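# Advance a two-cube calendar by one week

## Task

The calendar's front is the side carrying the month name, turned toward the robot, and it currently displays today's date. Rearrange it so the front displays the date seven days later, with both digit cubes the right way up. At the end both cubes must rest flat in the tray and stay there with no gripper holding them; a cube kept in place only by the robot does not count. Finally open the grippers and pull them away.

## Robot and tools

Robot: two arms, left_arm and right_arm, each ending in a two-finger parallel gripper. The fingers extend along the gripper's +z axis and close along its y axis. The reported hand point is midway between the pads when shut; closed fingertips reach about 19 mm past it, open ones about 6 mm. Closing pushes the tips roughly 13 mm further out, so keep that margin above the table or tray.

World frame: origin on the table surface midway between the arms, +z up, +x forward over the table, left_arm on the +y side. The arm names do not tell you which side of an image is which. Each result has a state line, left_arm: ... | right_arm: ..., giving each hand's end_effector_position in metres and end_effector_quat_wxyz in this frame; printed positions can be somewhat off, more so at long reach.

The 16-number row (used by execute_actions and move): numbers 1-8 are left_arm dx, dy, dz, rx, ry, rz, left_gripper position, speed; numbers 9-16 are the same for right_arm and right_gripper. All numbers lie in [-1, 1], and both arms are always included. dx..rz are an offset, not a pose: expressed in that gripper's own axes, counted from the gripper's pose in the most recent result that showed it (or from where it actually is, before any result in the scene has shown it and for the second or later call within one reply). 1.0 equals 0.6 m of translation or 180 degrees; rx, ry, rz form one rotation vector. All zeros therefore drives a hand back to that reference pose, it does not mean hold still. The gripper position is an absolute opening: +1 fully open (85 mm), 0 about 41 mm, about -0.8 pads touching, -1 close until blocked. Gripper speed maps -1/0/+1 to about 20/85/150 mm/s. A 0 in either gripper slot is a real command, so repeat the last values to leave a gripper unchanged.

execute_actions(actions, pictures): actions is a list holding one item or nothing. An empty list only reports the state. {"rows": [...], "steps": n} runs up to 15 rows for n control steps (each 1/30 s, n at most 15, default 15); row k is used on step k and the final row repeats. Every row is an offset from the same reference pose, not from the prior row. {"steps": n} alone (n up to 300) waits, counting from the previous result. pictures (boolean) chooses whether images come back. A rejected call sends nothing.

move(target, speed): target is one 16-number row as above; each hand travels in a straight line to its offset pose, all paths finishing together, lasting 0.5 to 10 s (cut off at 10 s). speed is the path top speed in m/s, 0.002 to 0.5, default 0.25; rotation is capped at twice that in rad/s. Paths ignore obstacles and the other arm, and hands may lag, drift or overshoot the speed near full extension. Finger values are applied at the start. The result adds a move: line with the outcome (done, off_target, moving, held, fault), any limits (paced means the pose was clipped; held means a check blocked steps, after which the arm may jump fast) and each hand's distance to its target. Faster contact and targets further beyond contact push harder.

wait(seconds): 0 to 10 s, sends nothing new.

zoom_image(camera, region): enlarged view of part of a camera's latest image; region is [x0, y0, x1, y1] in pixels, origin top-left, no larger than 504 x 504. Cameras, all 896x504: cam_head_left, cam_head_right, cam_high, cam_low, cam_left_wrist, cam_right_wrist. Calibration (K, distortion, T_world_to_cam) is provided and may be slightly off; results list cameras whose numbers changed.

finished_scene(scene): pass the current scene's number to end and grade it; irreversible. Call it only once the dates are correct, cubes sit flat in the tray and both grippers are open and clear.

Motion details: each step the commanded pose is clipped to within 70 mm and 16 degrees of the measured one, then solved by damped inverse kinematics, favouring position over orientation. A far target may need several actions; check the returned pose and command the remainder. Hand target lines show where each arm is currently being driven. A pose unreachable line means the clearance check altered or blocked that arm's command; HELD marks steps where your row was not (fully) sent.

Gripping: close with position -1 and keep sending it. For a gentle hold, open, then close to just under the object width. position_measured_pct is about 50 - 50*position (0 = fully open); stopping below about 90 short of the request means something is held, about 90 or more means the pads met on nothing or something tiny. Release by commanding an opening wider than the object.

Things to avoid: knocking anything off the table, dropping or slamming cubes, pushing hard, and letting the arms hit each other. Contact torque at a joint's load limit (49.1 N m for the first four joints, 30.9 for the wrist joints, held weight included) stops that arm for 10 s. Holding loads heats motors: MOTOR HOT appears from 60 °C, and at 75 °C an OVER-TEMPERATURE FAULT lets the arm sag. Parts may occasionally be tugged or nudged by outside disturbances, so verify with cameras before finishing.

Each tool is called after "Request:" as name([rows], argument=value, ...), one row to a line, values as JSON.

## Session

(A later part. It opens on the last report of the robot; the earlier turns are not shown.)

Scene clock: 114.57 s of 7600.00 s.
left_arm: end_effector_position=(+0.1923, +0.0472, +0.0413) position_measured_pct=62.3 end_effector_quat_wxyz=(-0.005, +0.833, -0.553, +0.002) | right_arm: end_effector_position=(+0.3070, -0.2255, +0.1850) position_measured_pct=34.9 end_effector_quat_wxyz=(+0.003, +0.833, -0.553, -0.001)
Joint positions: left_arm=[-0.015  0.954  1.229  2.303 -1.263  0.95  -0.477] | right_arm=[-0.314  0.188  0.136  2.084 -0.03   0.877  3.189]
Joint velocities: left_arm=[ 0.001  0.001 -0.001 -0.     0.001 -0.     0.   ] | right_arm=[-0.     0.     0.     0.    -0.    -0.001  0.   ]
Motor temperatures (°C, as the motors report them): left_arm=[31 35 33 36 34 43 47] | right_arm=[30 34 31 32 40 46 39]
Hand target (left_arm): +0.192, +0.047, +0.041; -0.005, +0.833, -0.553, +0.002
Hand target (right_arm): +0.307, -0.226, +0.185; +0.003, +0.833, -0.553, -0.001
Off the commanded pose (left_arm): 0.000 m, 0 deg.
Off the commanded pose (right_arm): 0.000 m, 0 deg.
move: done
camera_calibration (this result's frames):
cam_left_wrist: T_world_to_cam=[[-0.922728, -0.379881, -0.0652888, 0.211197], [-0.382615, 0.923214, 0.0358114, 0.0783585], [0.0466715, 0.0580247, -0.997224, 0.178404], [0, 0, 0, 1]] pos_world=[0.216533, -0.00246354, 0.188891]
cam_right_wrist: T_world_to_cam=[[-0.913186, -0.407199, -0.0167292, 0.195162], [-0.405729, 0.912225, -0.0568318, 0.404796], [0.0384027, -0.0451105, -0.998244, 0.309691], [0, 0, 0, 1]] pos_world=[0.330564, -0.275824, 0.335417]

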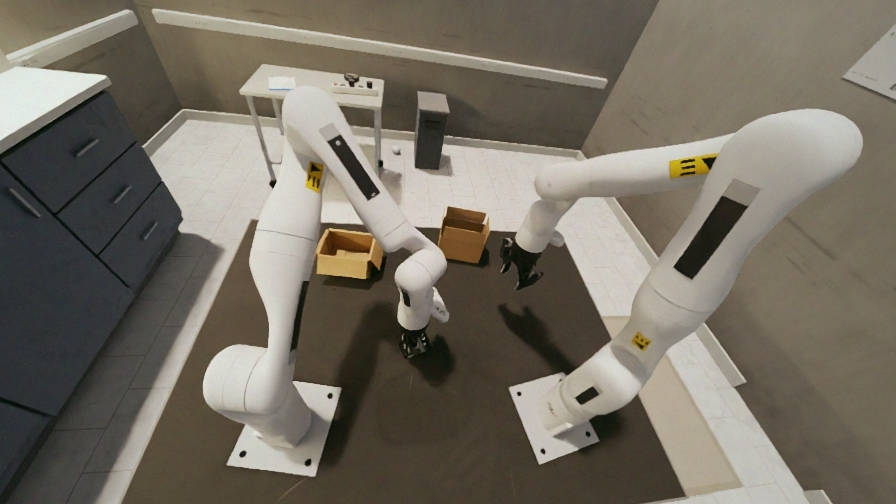

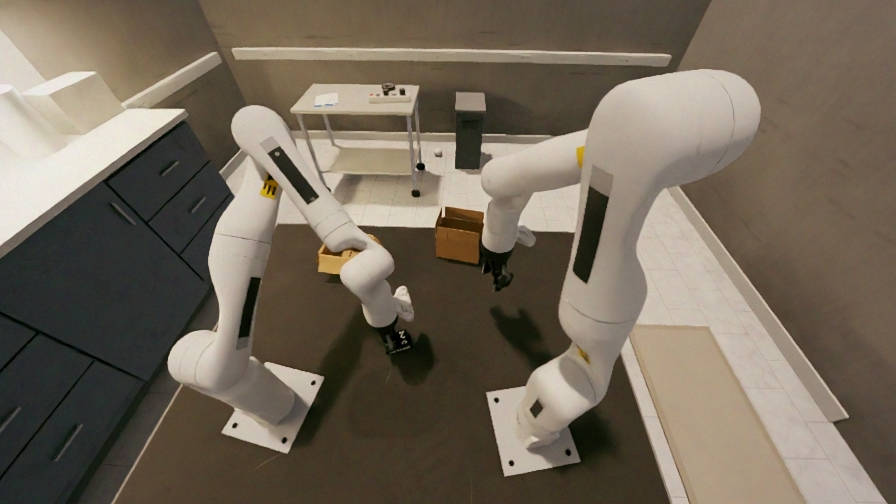

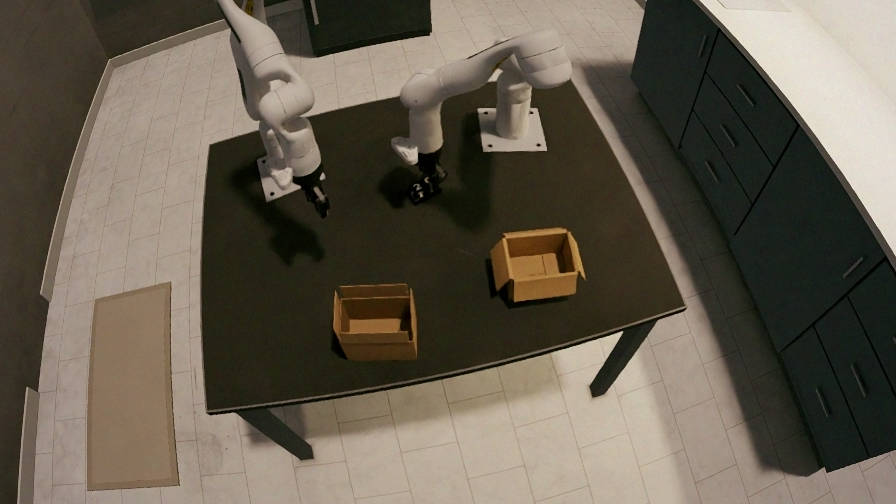

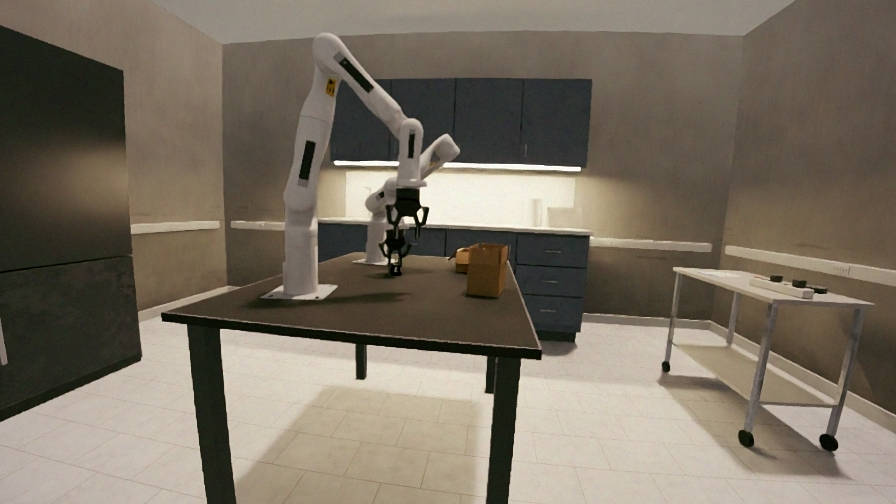

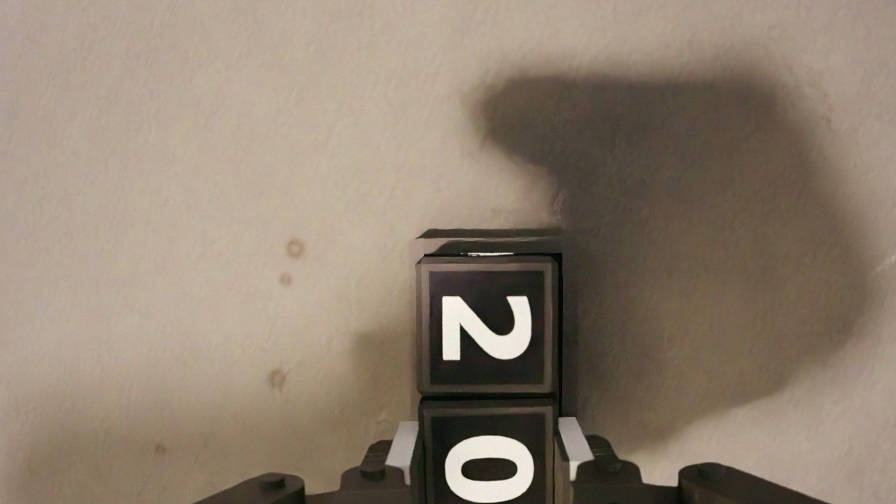

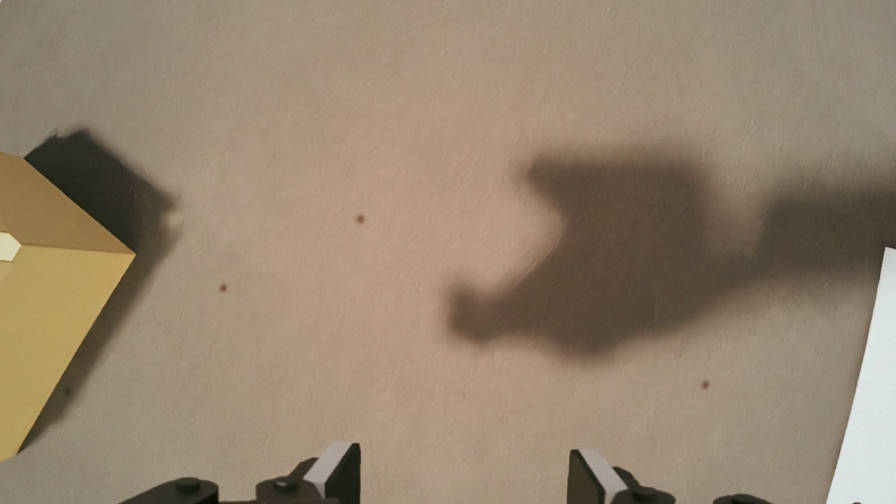

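In. Release and retreat.

Request:
execute_actions([
  {"rows":[[0,0,0,0,0,0,0.3,0,0,0,0,0,0,0,0.3,0]],"steps":13},
], pictures=false)

Request:
move(target=[0,0,-0.1,0,0,0,0.3,0,0,0,0,0,0,0,0.3,0], speed=0.15)

Request:
move(target=[-0.33,-0.1,-0.12,0,0,0,0.3,0,0,0,0,0,0,0,0.3,0], speed=0.3)

Scene clock: 116.53 s of 7600.00 s.
left_arm: end_effector_position=(+0.1923, +0.0472, +0.0413) position_measured_pct=35.7 end_effector_quat_wxyz=(-0.005, +0.833, -0.553, +0.002) | right_arm: end_effector_position=(+0.3070, -0.2255, +0.1850) position_measured_pct=34.9 end_effector_quat_wxyz=(+0.003, +0.833, -0.553, -0.001)
Joint positions: left_arm=[-0.015  0.954  1.229  2.303 -1.263  0.95  -0.477] | right_arm=[-0.314  0.188  0.136  2.084 -0.03   0.877  3.189]
Joint velocities: left_arm=[-0.001 -0.     0.001 -0.001 -0.001 -0.    -0.001] | right_arm=[-0.    -0.     0.    -0.     0.     0.001  0.   ]
Motor temperatures (°C, as the motors report them): left_arm=[31 35 33 36 34 43 47] | right_arm=[30 34 31 32 40 46 39]
Hand target (left_arm): +0.192, +0.047, +0.041; -0.005, +0.833, -0.553, +0.002
Hand target (right_arm): +0.307, -0.226, +0.185; +0.003, +0.833, -0.553, -0.001
Off the commanded pose (left_arm): 0.000 m, 0 deg.
Off the commanded pose (right_arm): 0.000 m, 0 deg.
Steps of this call (steps 1 to 46: nothing new was sent; steps 47 to 59: all 13 steps of this action). Readings (end_effector_position | what the end effector reports):
47: left_arm (+0.1923, +0.0472, +0.0413) | right_arm (+0.3070, -0.2255, +0.1850) | left_arm position_measured_pct=62.3 | right_arm position_measured_pct=34.9
48: left_arm (+0.1923, +0.0472, +0.0413) | right_arm (+0.3070, -0.2255, +0.1850) | left_arm position_measured_pct=61.9 | right_arm position_measured_pct=34.9
50: left_arm (+0.1923, +0.0472, +0.0413) | right_arm (+0.3070, -0.2255, +0.1850) | left_arm position_measured_pct=57.5 | right_arm position_measured_pct=34.9
54: left_arm (+0.1923, +0.0472, +0.0413) | right_arm (+0.3070, -0.2255, +0.1850) | left_arm position_measured_pct=46.0 | right_arm position_measured_pct=34.9
59: the state above

Scene clock: 117.57 s of 7600.00 s.
left_arm: end_effector_position=(+0.1915, +0.0470, +0.1013) position_measured_pct=34.9 end_effector_quat_wxyz=(-0.005, +0.833, -0.553, +0.002) | right_arm: end_effector_position=(+0.3070, -0.2255, +0.1850) position_measured_pct=34.9 end_effector_quat_wxyz=(+0.003, +0.833, -0.553, -0.001)
Joint positions: left_arm=[-0.11   0.844  1.404  2.247 -1.037  1.041 -0.632] | right_arm=[-0.314  0.188  0.136  2.084 -0.03   0.877  3.189]
Joint velocities: left_arm=[-0.007 -0.003  0.002  0.001  0.001  0.002  0.001] | right_arm=[-0.001  0.    -0.001 -0.     0.     0.     0.   ]
Motor temperatures (°C, as the motors report them): left_arm=[31 35 33 36 34 43 47] | right_arm=[30 34 31 32 40 46 39]
Hand target (left_arm): +0.192, +0.047, +0.101; -0.005, +0.833, -0.553, +0.002
Hand target (right_arm): +0.307, -0.226, +0.185; +0.003, +0.833, -0.553, -0.001
Off the commanded pose (left_arm): 0.000 m, 0 deg.
Off the commanded pose (right_arm): 0.000 m, 0 deg.
move: done
camera_calibration (this result's frames):
cam_left_wrist: T_world_to_cam=[[-0.923061, -0.379225, -0.0643935, 0.214118], [-0.381929, 0.923479, 0.036287, 0.0759522], [0.0457051, 0.0580888, -0.997265, 0.238422], [0, 0, 0, 1]] pos_world=[0.215755, -0.00279094, 0.248802]
cam_right_wrist: T_world_to_cam=[[-0.913186, -0.407199, -0.0167326, 0.195165], [-0.405729, 0.912225, -0.0568327, 0.404796], [0.0384061, -0.04511, -0.998243, 0.30969], [0, 0, 0, 1]] pos_world=[0.330565, -0.275824, 0.335417]

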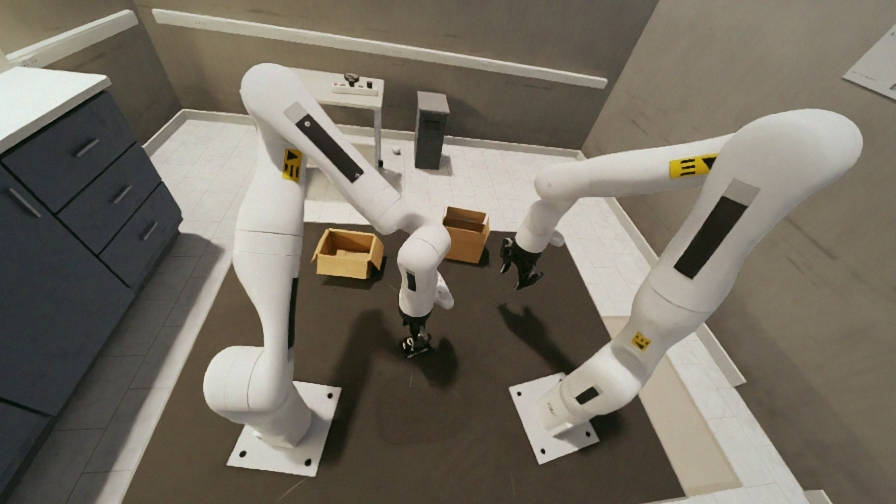

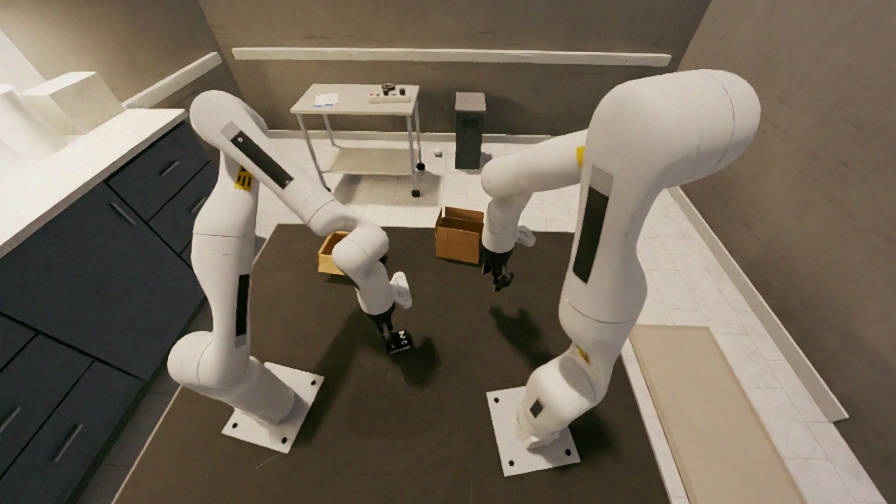

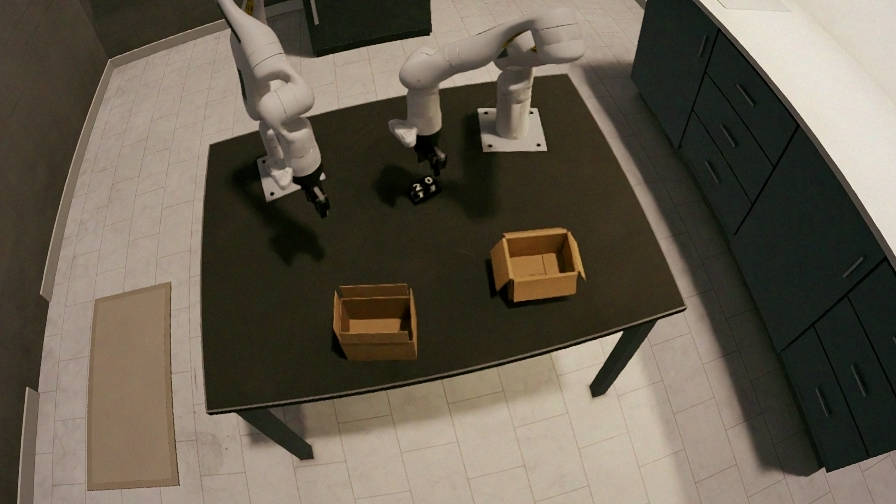

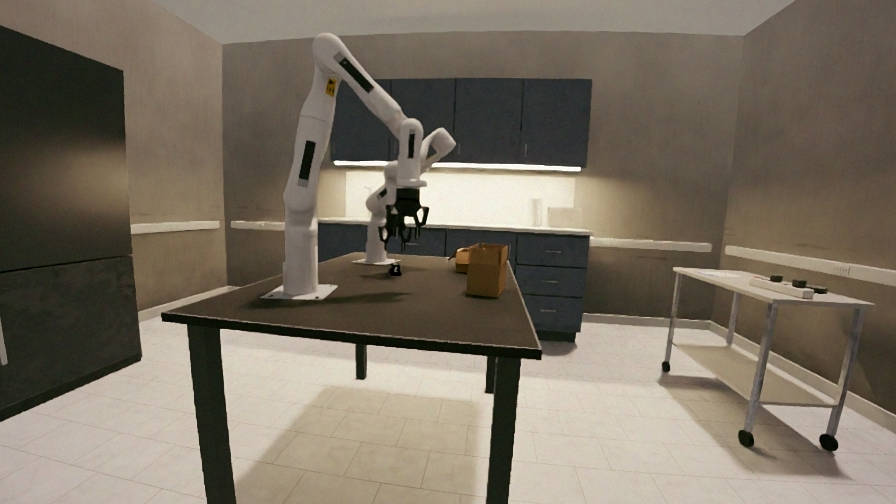

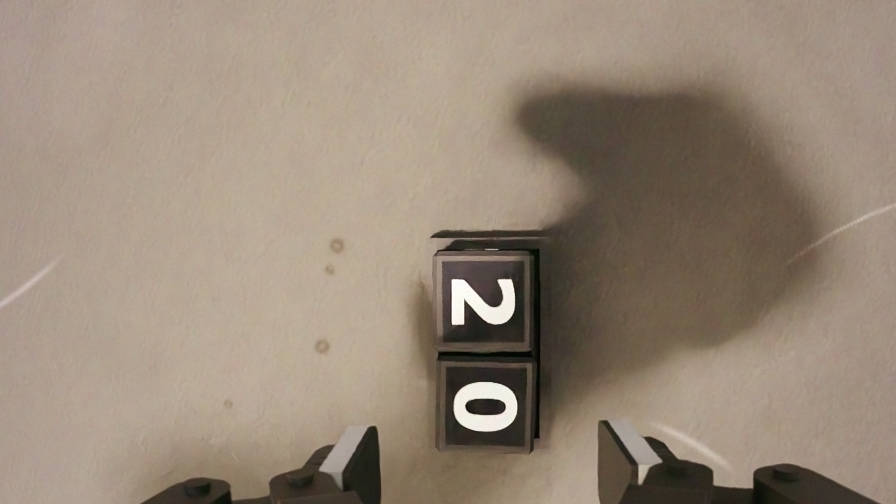

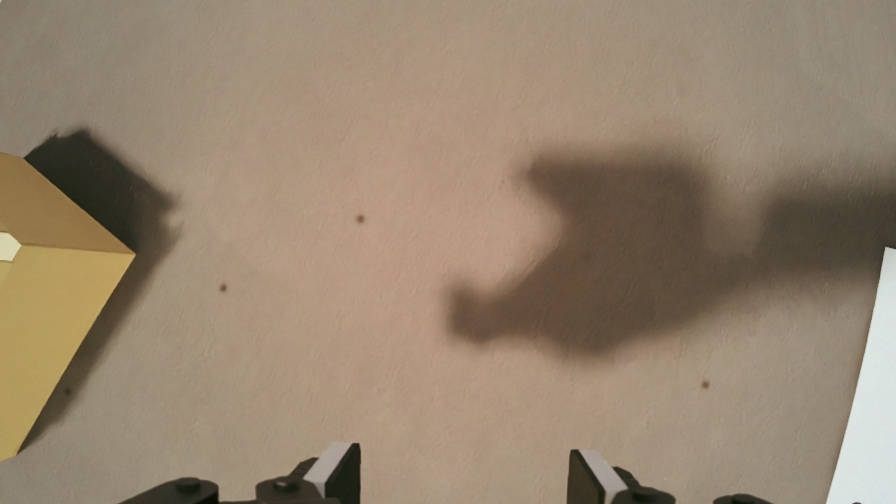

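Scene clock: 119.00 s of 7600.00 s.
left_arm: end_effector_position=(+0.1697, +0.2523, +0.1739) position_measured_pct=34.9 end_effector_quat_wxyz=(-0.005, +0.832, -0.554, +0.001) | right_arm: end_effector_position=(+0.3070, -0.2255, +0.1850) position_measured_pct=34.9 end_effector_quat_wxyz=(+0.003, +0.833, -0.553, -0.001)
Joint positions: left_arm=[-1.072  0.832  2.208  2.516 -0.676  1.287 -1.001] | right_arm=[-0.314  0.188  0.136  2.084 -0.03   0.877  3.189]
Joint velocities: left_arm=[-0.016  0.013  0.001  0.001 -0.001  0.004  0.006] | right_arm=[-0.     0.    -0.     0.    -0.    -0.002  0.   ]
Motor temperatures (°C, as the motors report them): left_arm=[31 35 33 36 34 43 47] | right_arm=[30 34 31 32 40 46 39]
Hand target (left_arm): +0.170, +0.253, +0.174; -0.004, +0.833, -0.553, +0.001
Hand target (right_arm): +0.307, -0.226, +0.185; +0.003, +0.833, -0.553, -0.001
Off the commanded pose (left_arm): 0.001 m, 0 deg.
Off the commanded pose (right_arm): 0.000 m, 0 deg.
move: done
camera_calibration (this result's frames):
cam_left_wrist: T_world_to_cam=[[-0.923994, -0.377042, -0.0638346, 0.276104], [-0.379748, 0.924346, 0.0370942, -0.125389], [0.0450192, 0.0585159, -0.997271, 0.299979], [0, 0, 0, 1]] pos_world=[0.193997, 0.202452, 0.321437]
cam_right_wrist: T_world_to_cam=[[-0.913186, -0.407199, -0.0167345, 0.195167], [-0.405728, 0.912225, -0.0568331, 0.404796], [0.038408, -0.0451096, -0.998243, 0.30969], [0, 0, 0, 1]] pos_world=[0.330566, -0.275824, 0.335418]

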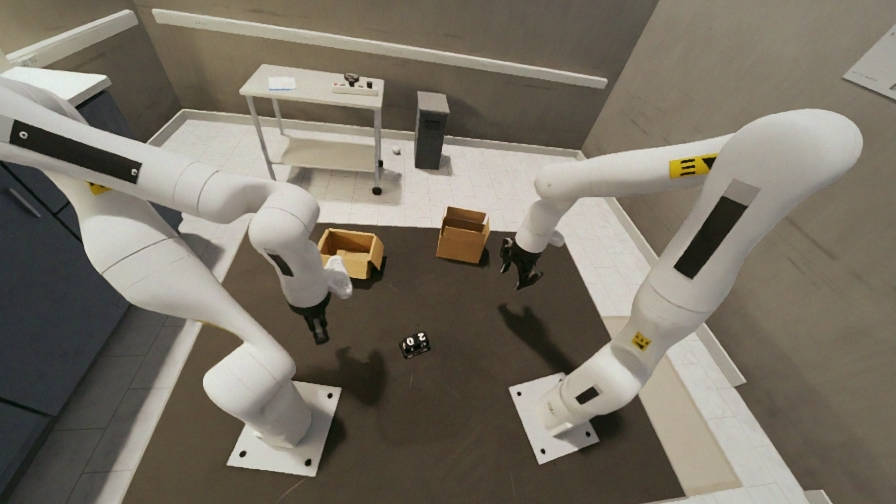

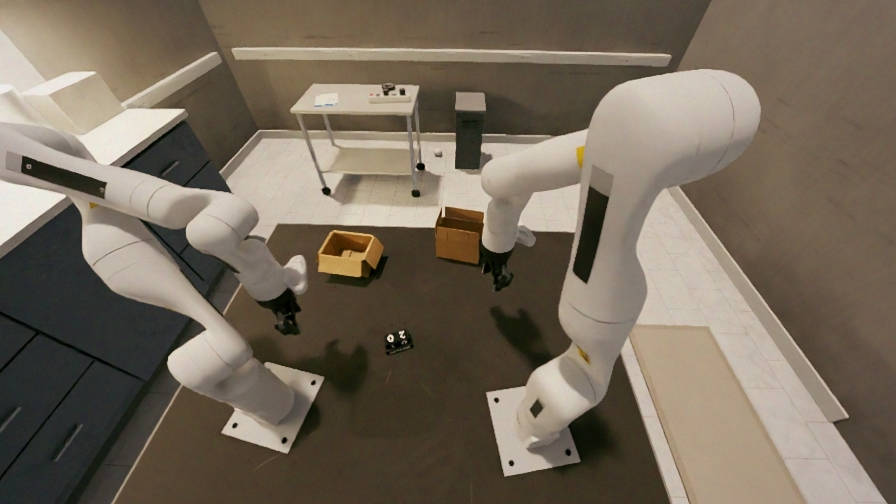

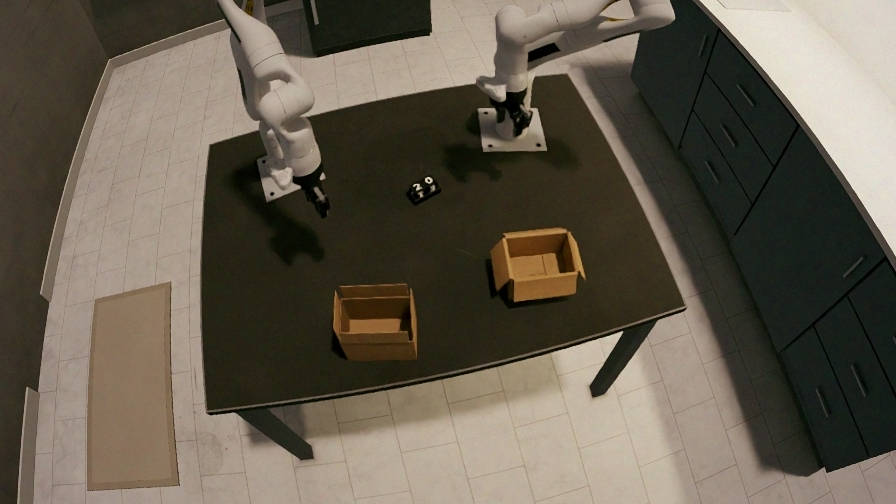

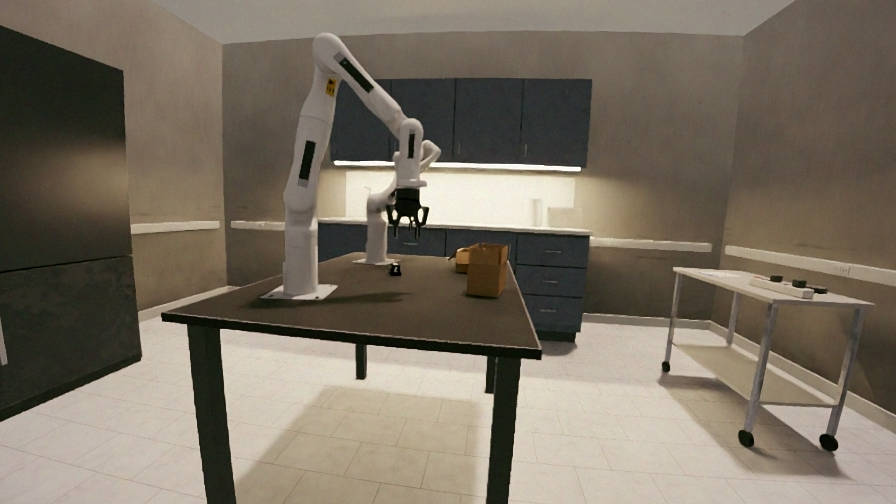

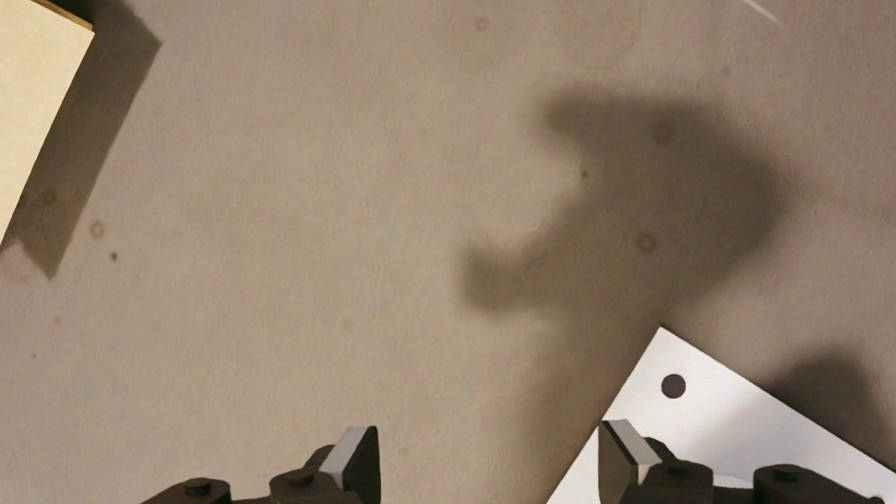

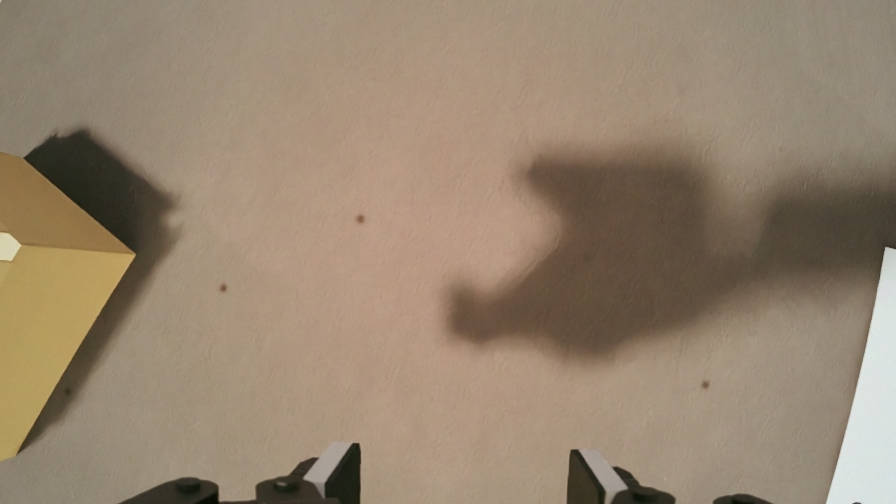

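Request:
zoom_image(camera="cam_head_left", region=[390,320,440,365])

Request:
zoom_image(camera="cam_high", region=[395,165,455,210])

Region (390, 320, 440, 365) of cam_head_left's 896x504 image, scaled by 10.080, with more detail than that image has; it fills the top 454 rows of this view, and the rest is white.

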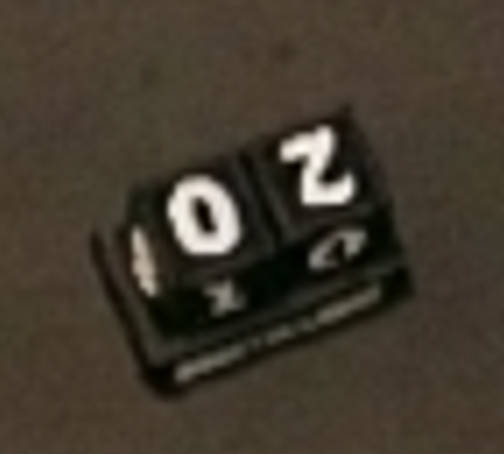

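Region (395, 165, 455, 210) of cam_high's 896x504 image, scaled by 8.400, with more detail than that image has; it fills the top 378 rows of this view, and the rest is white.

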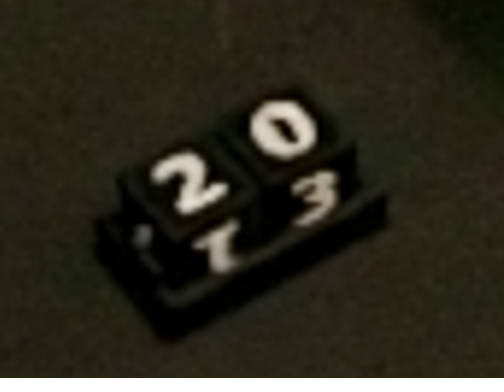

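Request:
zoom_image(camera="cam_head_right", region=[380,325,420,360])

Request:
zoom_image(camera="cam_head_left", region=[402,338,428,358])

Region (380, 325, 420, 360) of cam_head_right's 896x504 image, scaled by 12.600, with more detail than that image has; it fills the top 441 rows of this view, and the rest is white.

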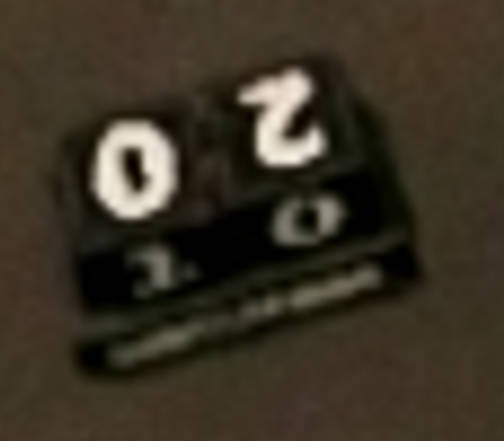

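Region (402, 338, 428, 358) of cam_head_left's 896x504 image, scaled by 19.385, with more detail than that image has; it fills the top 388 rows of this view, and the rest is white.

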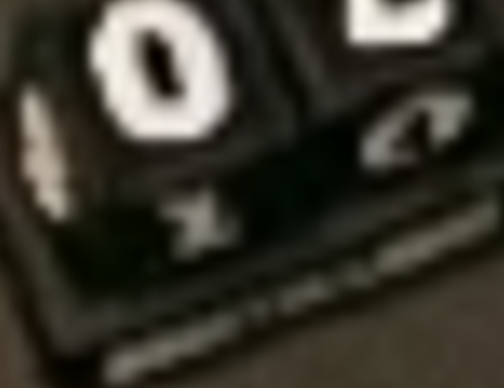

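The 1 is upright, with its base at the bottom and its flag at the upper left. The front reads "10".

Request:
finished_scene(scene=2)

The scene is finished: the task was done.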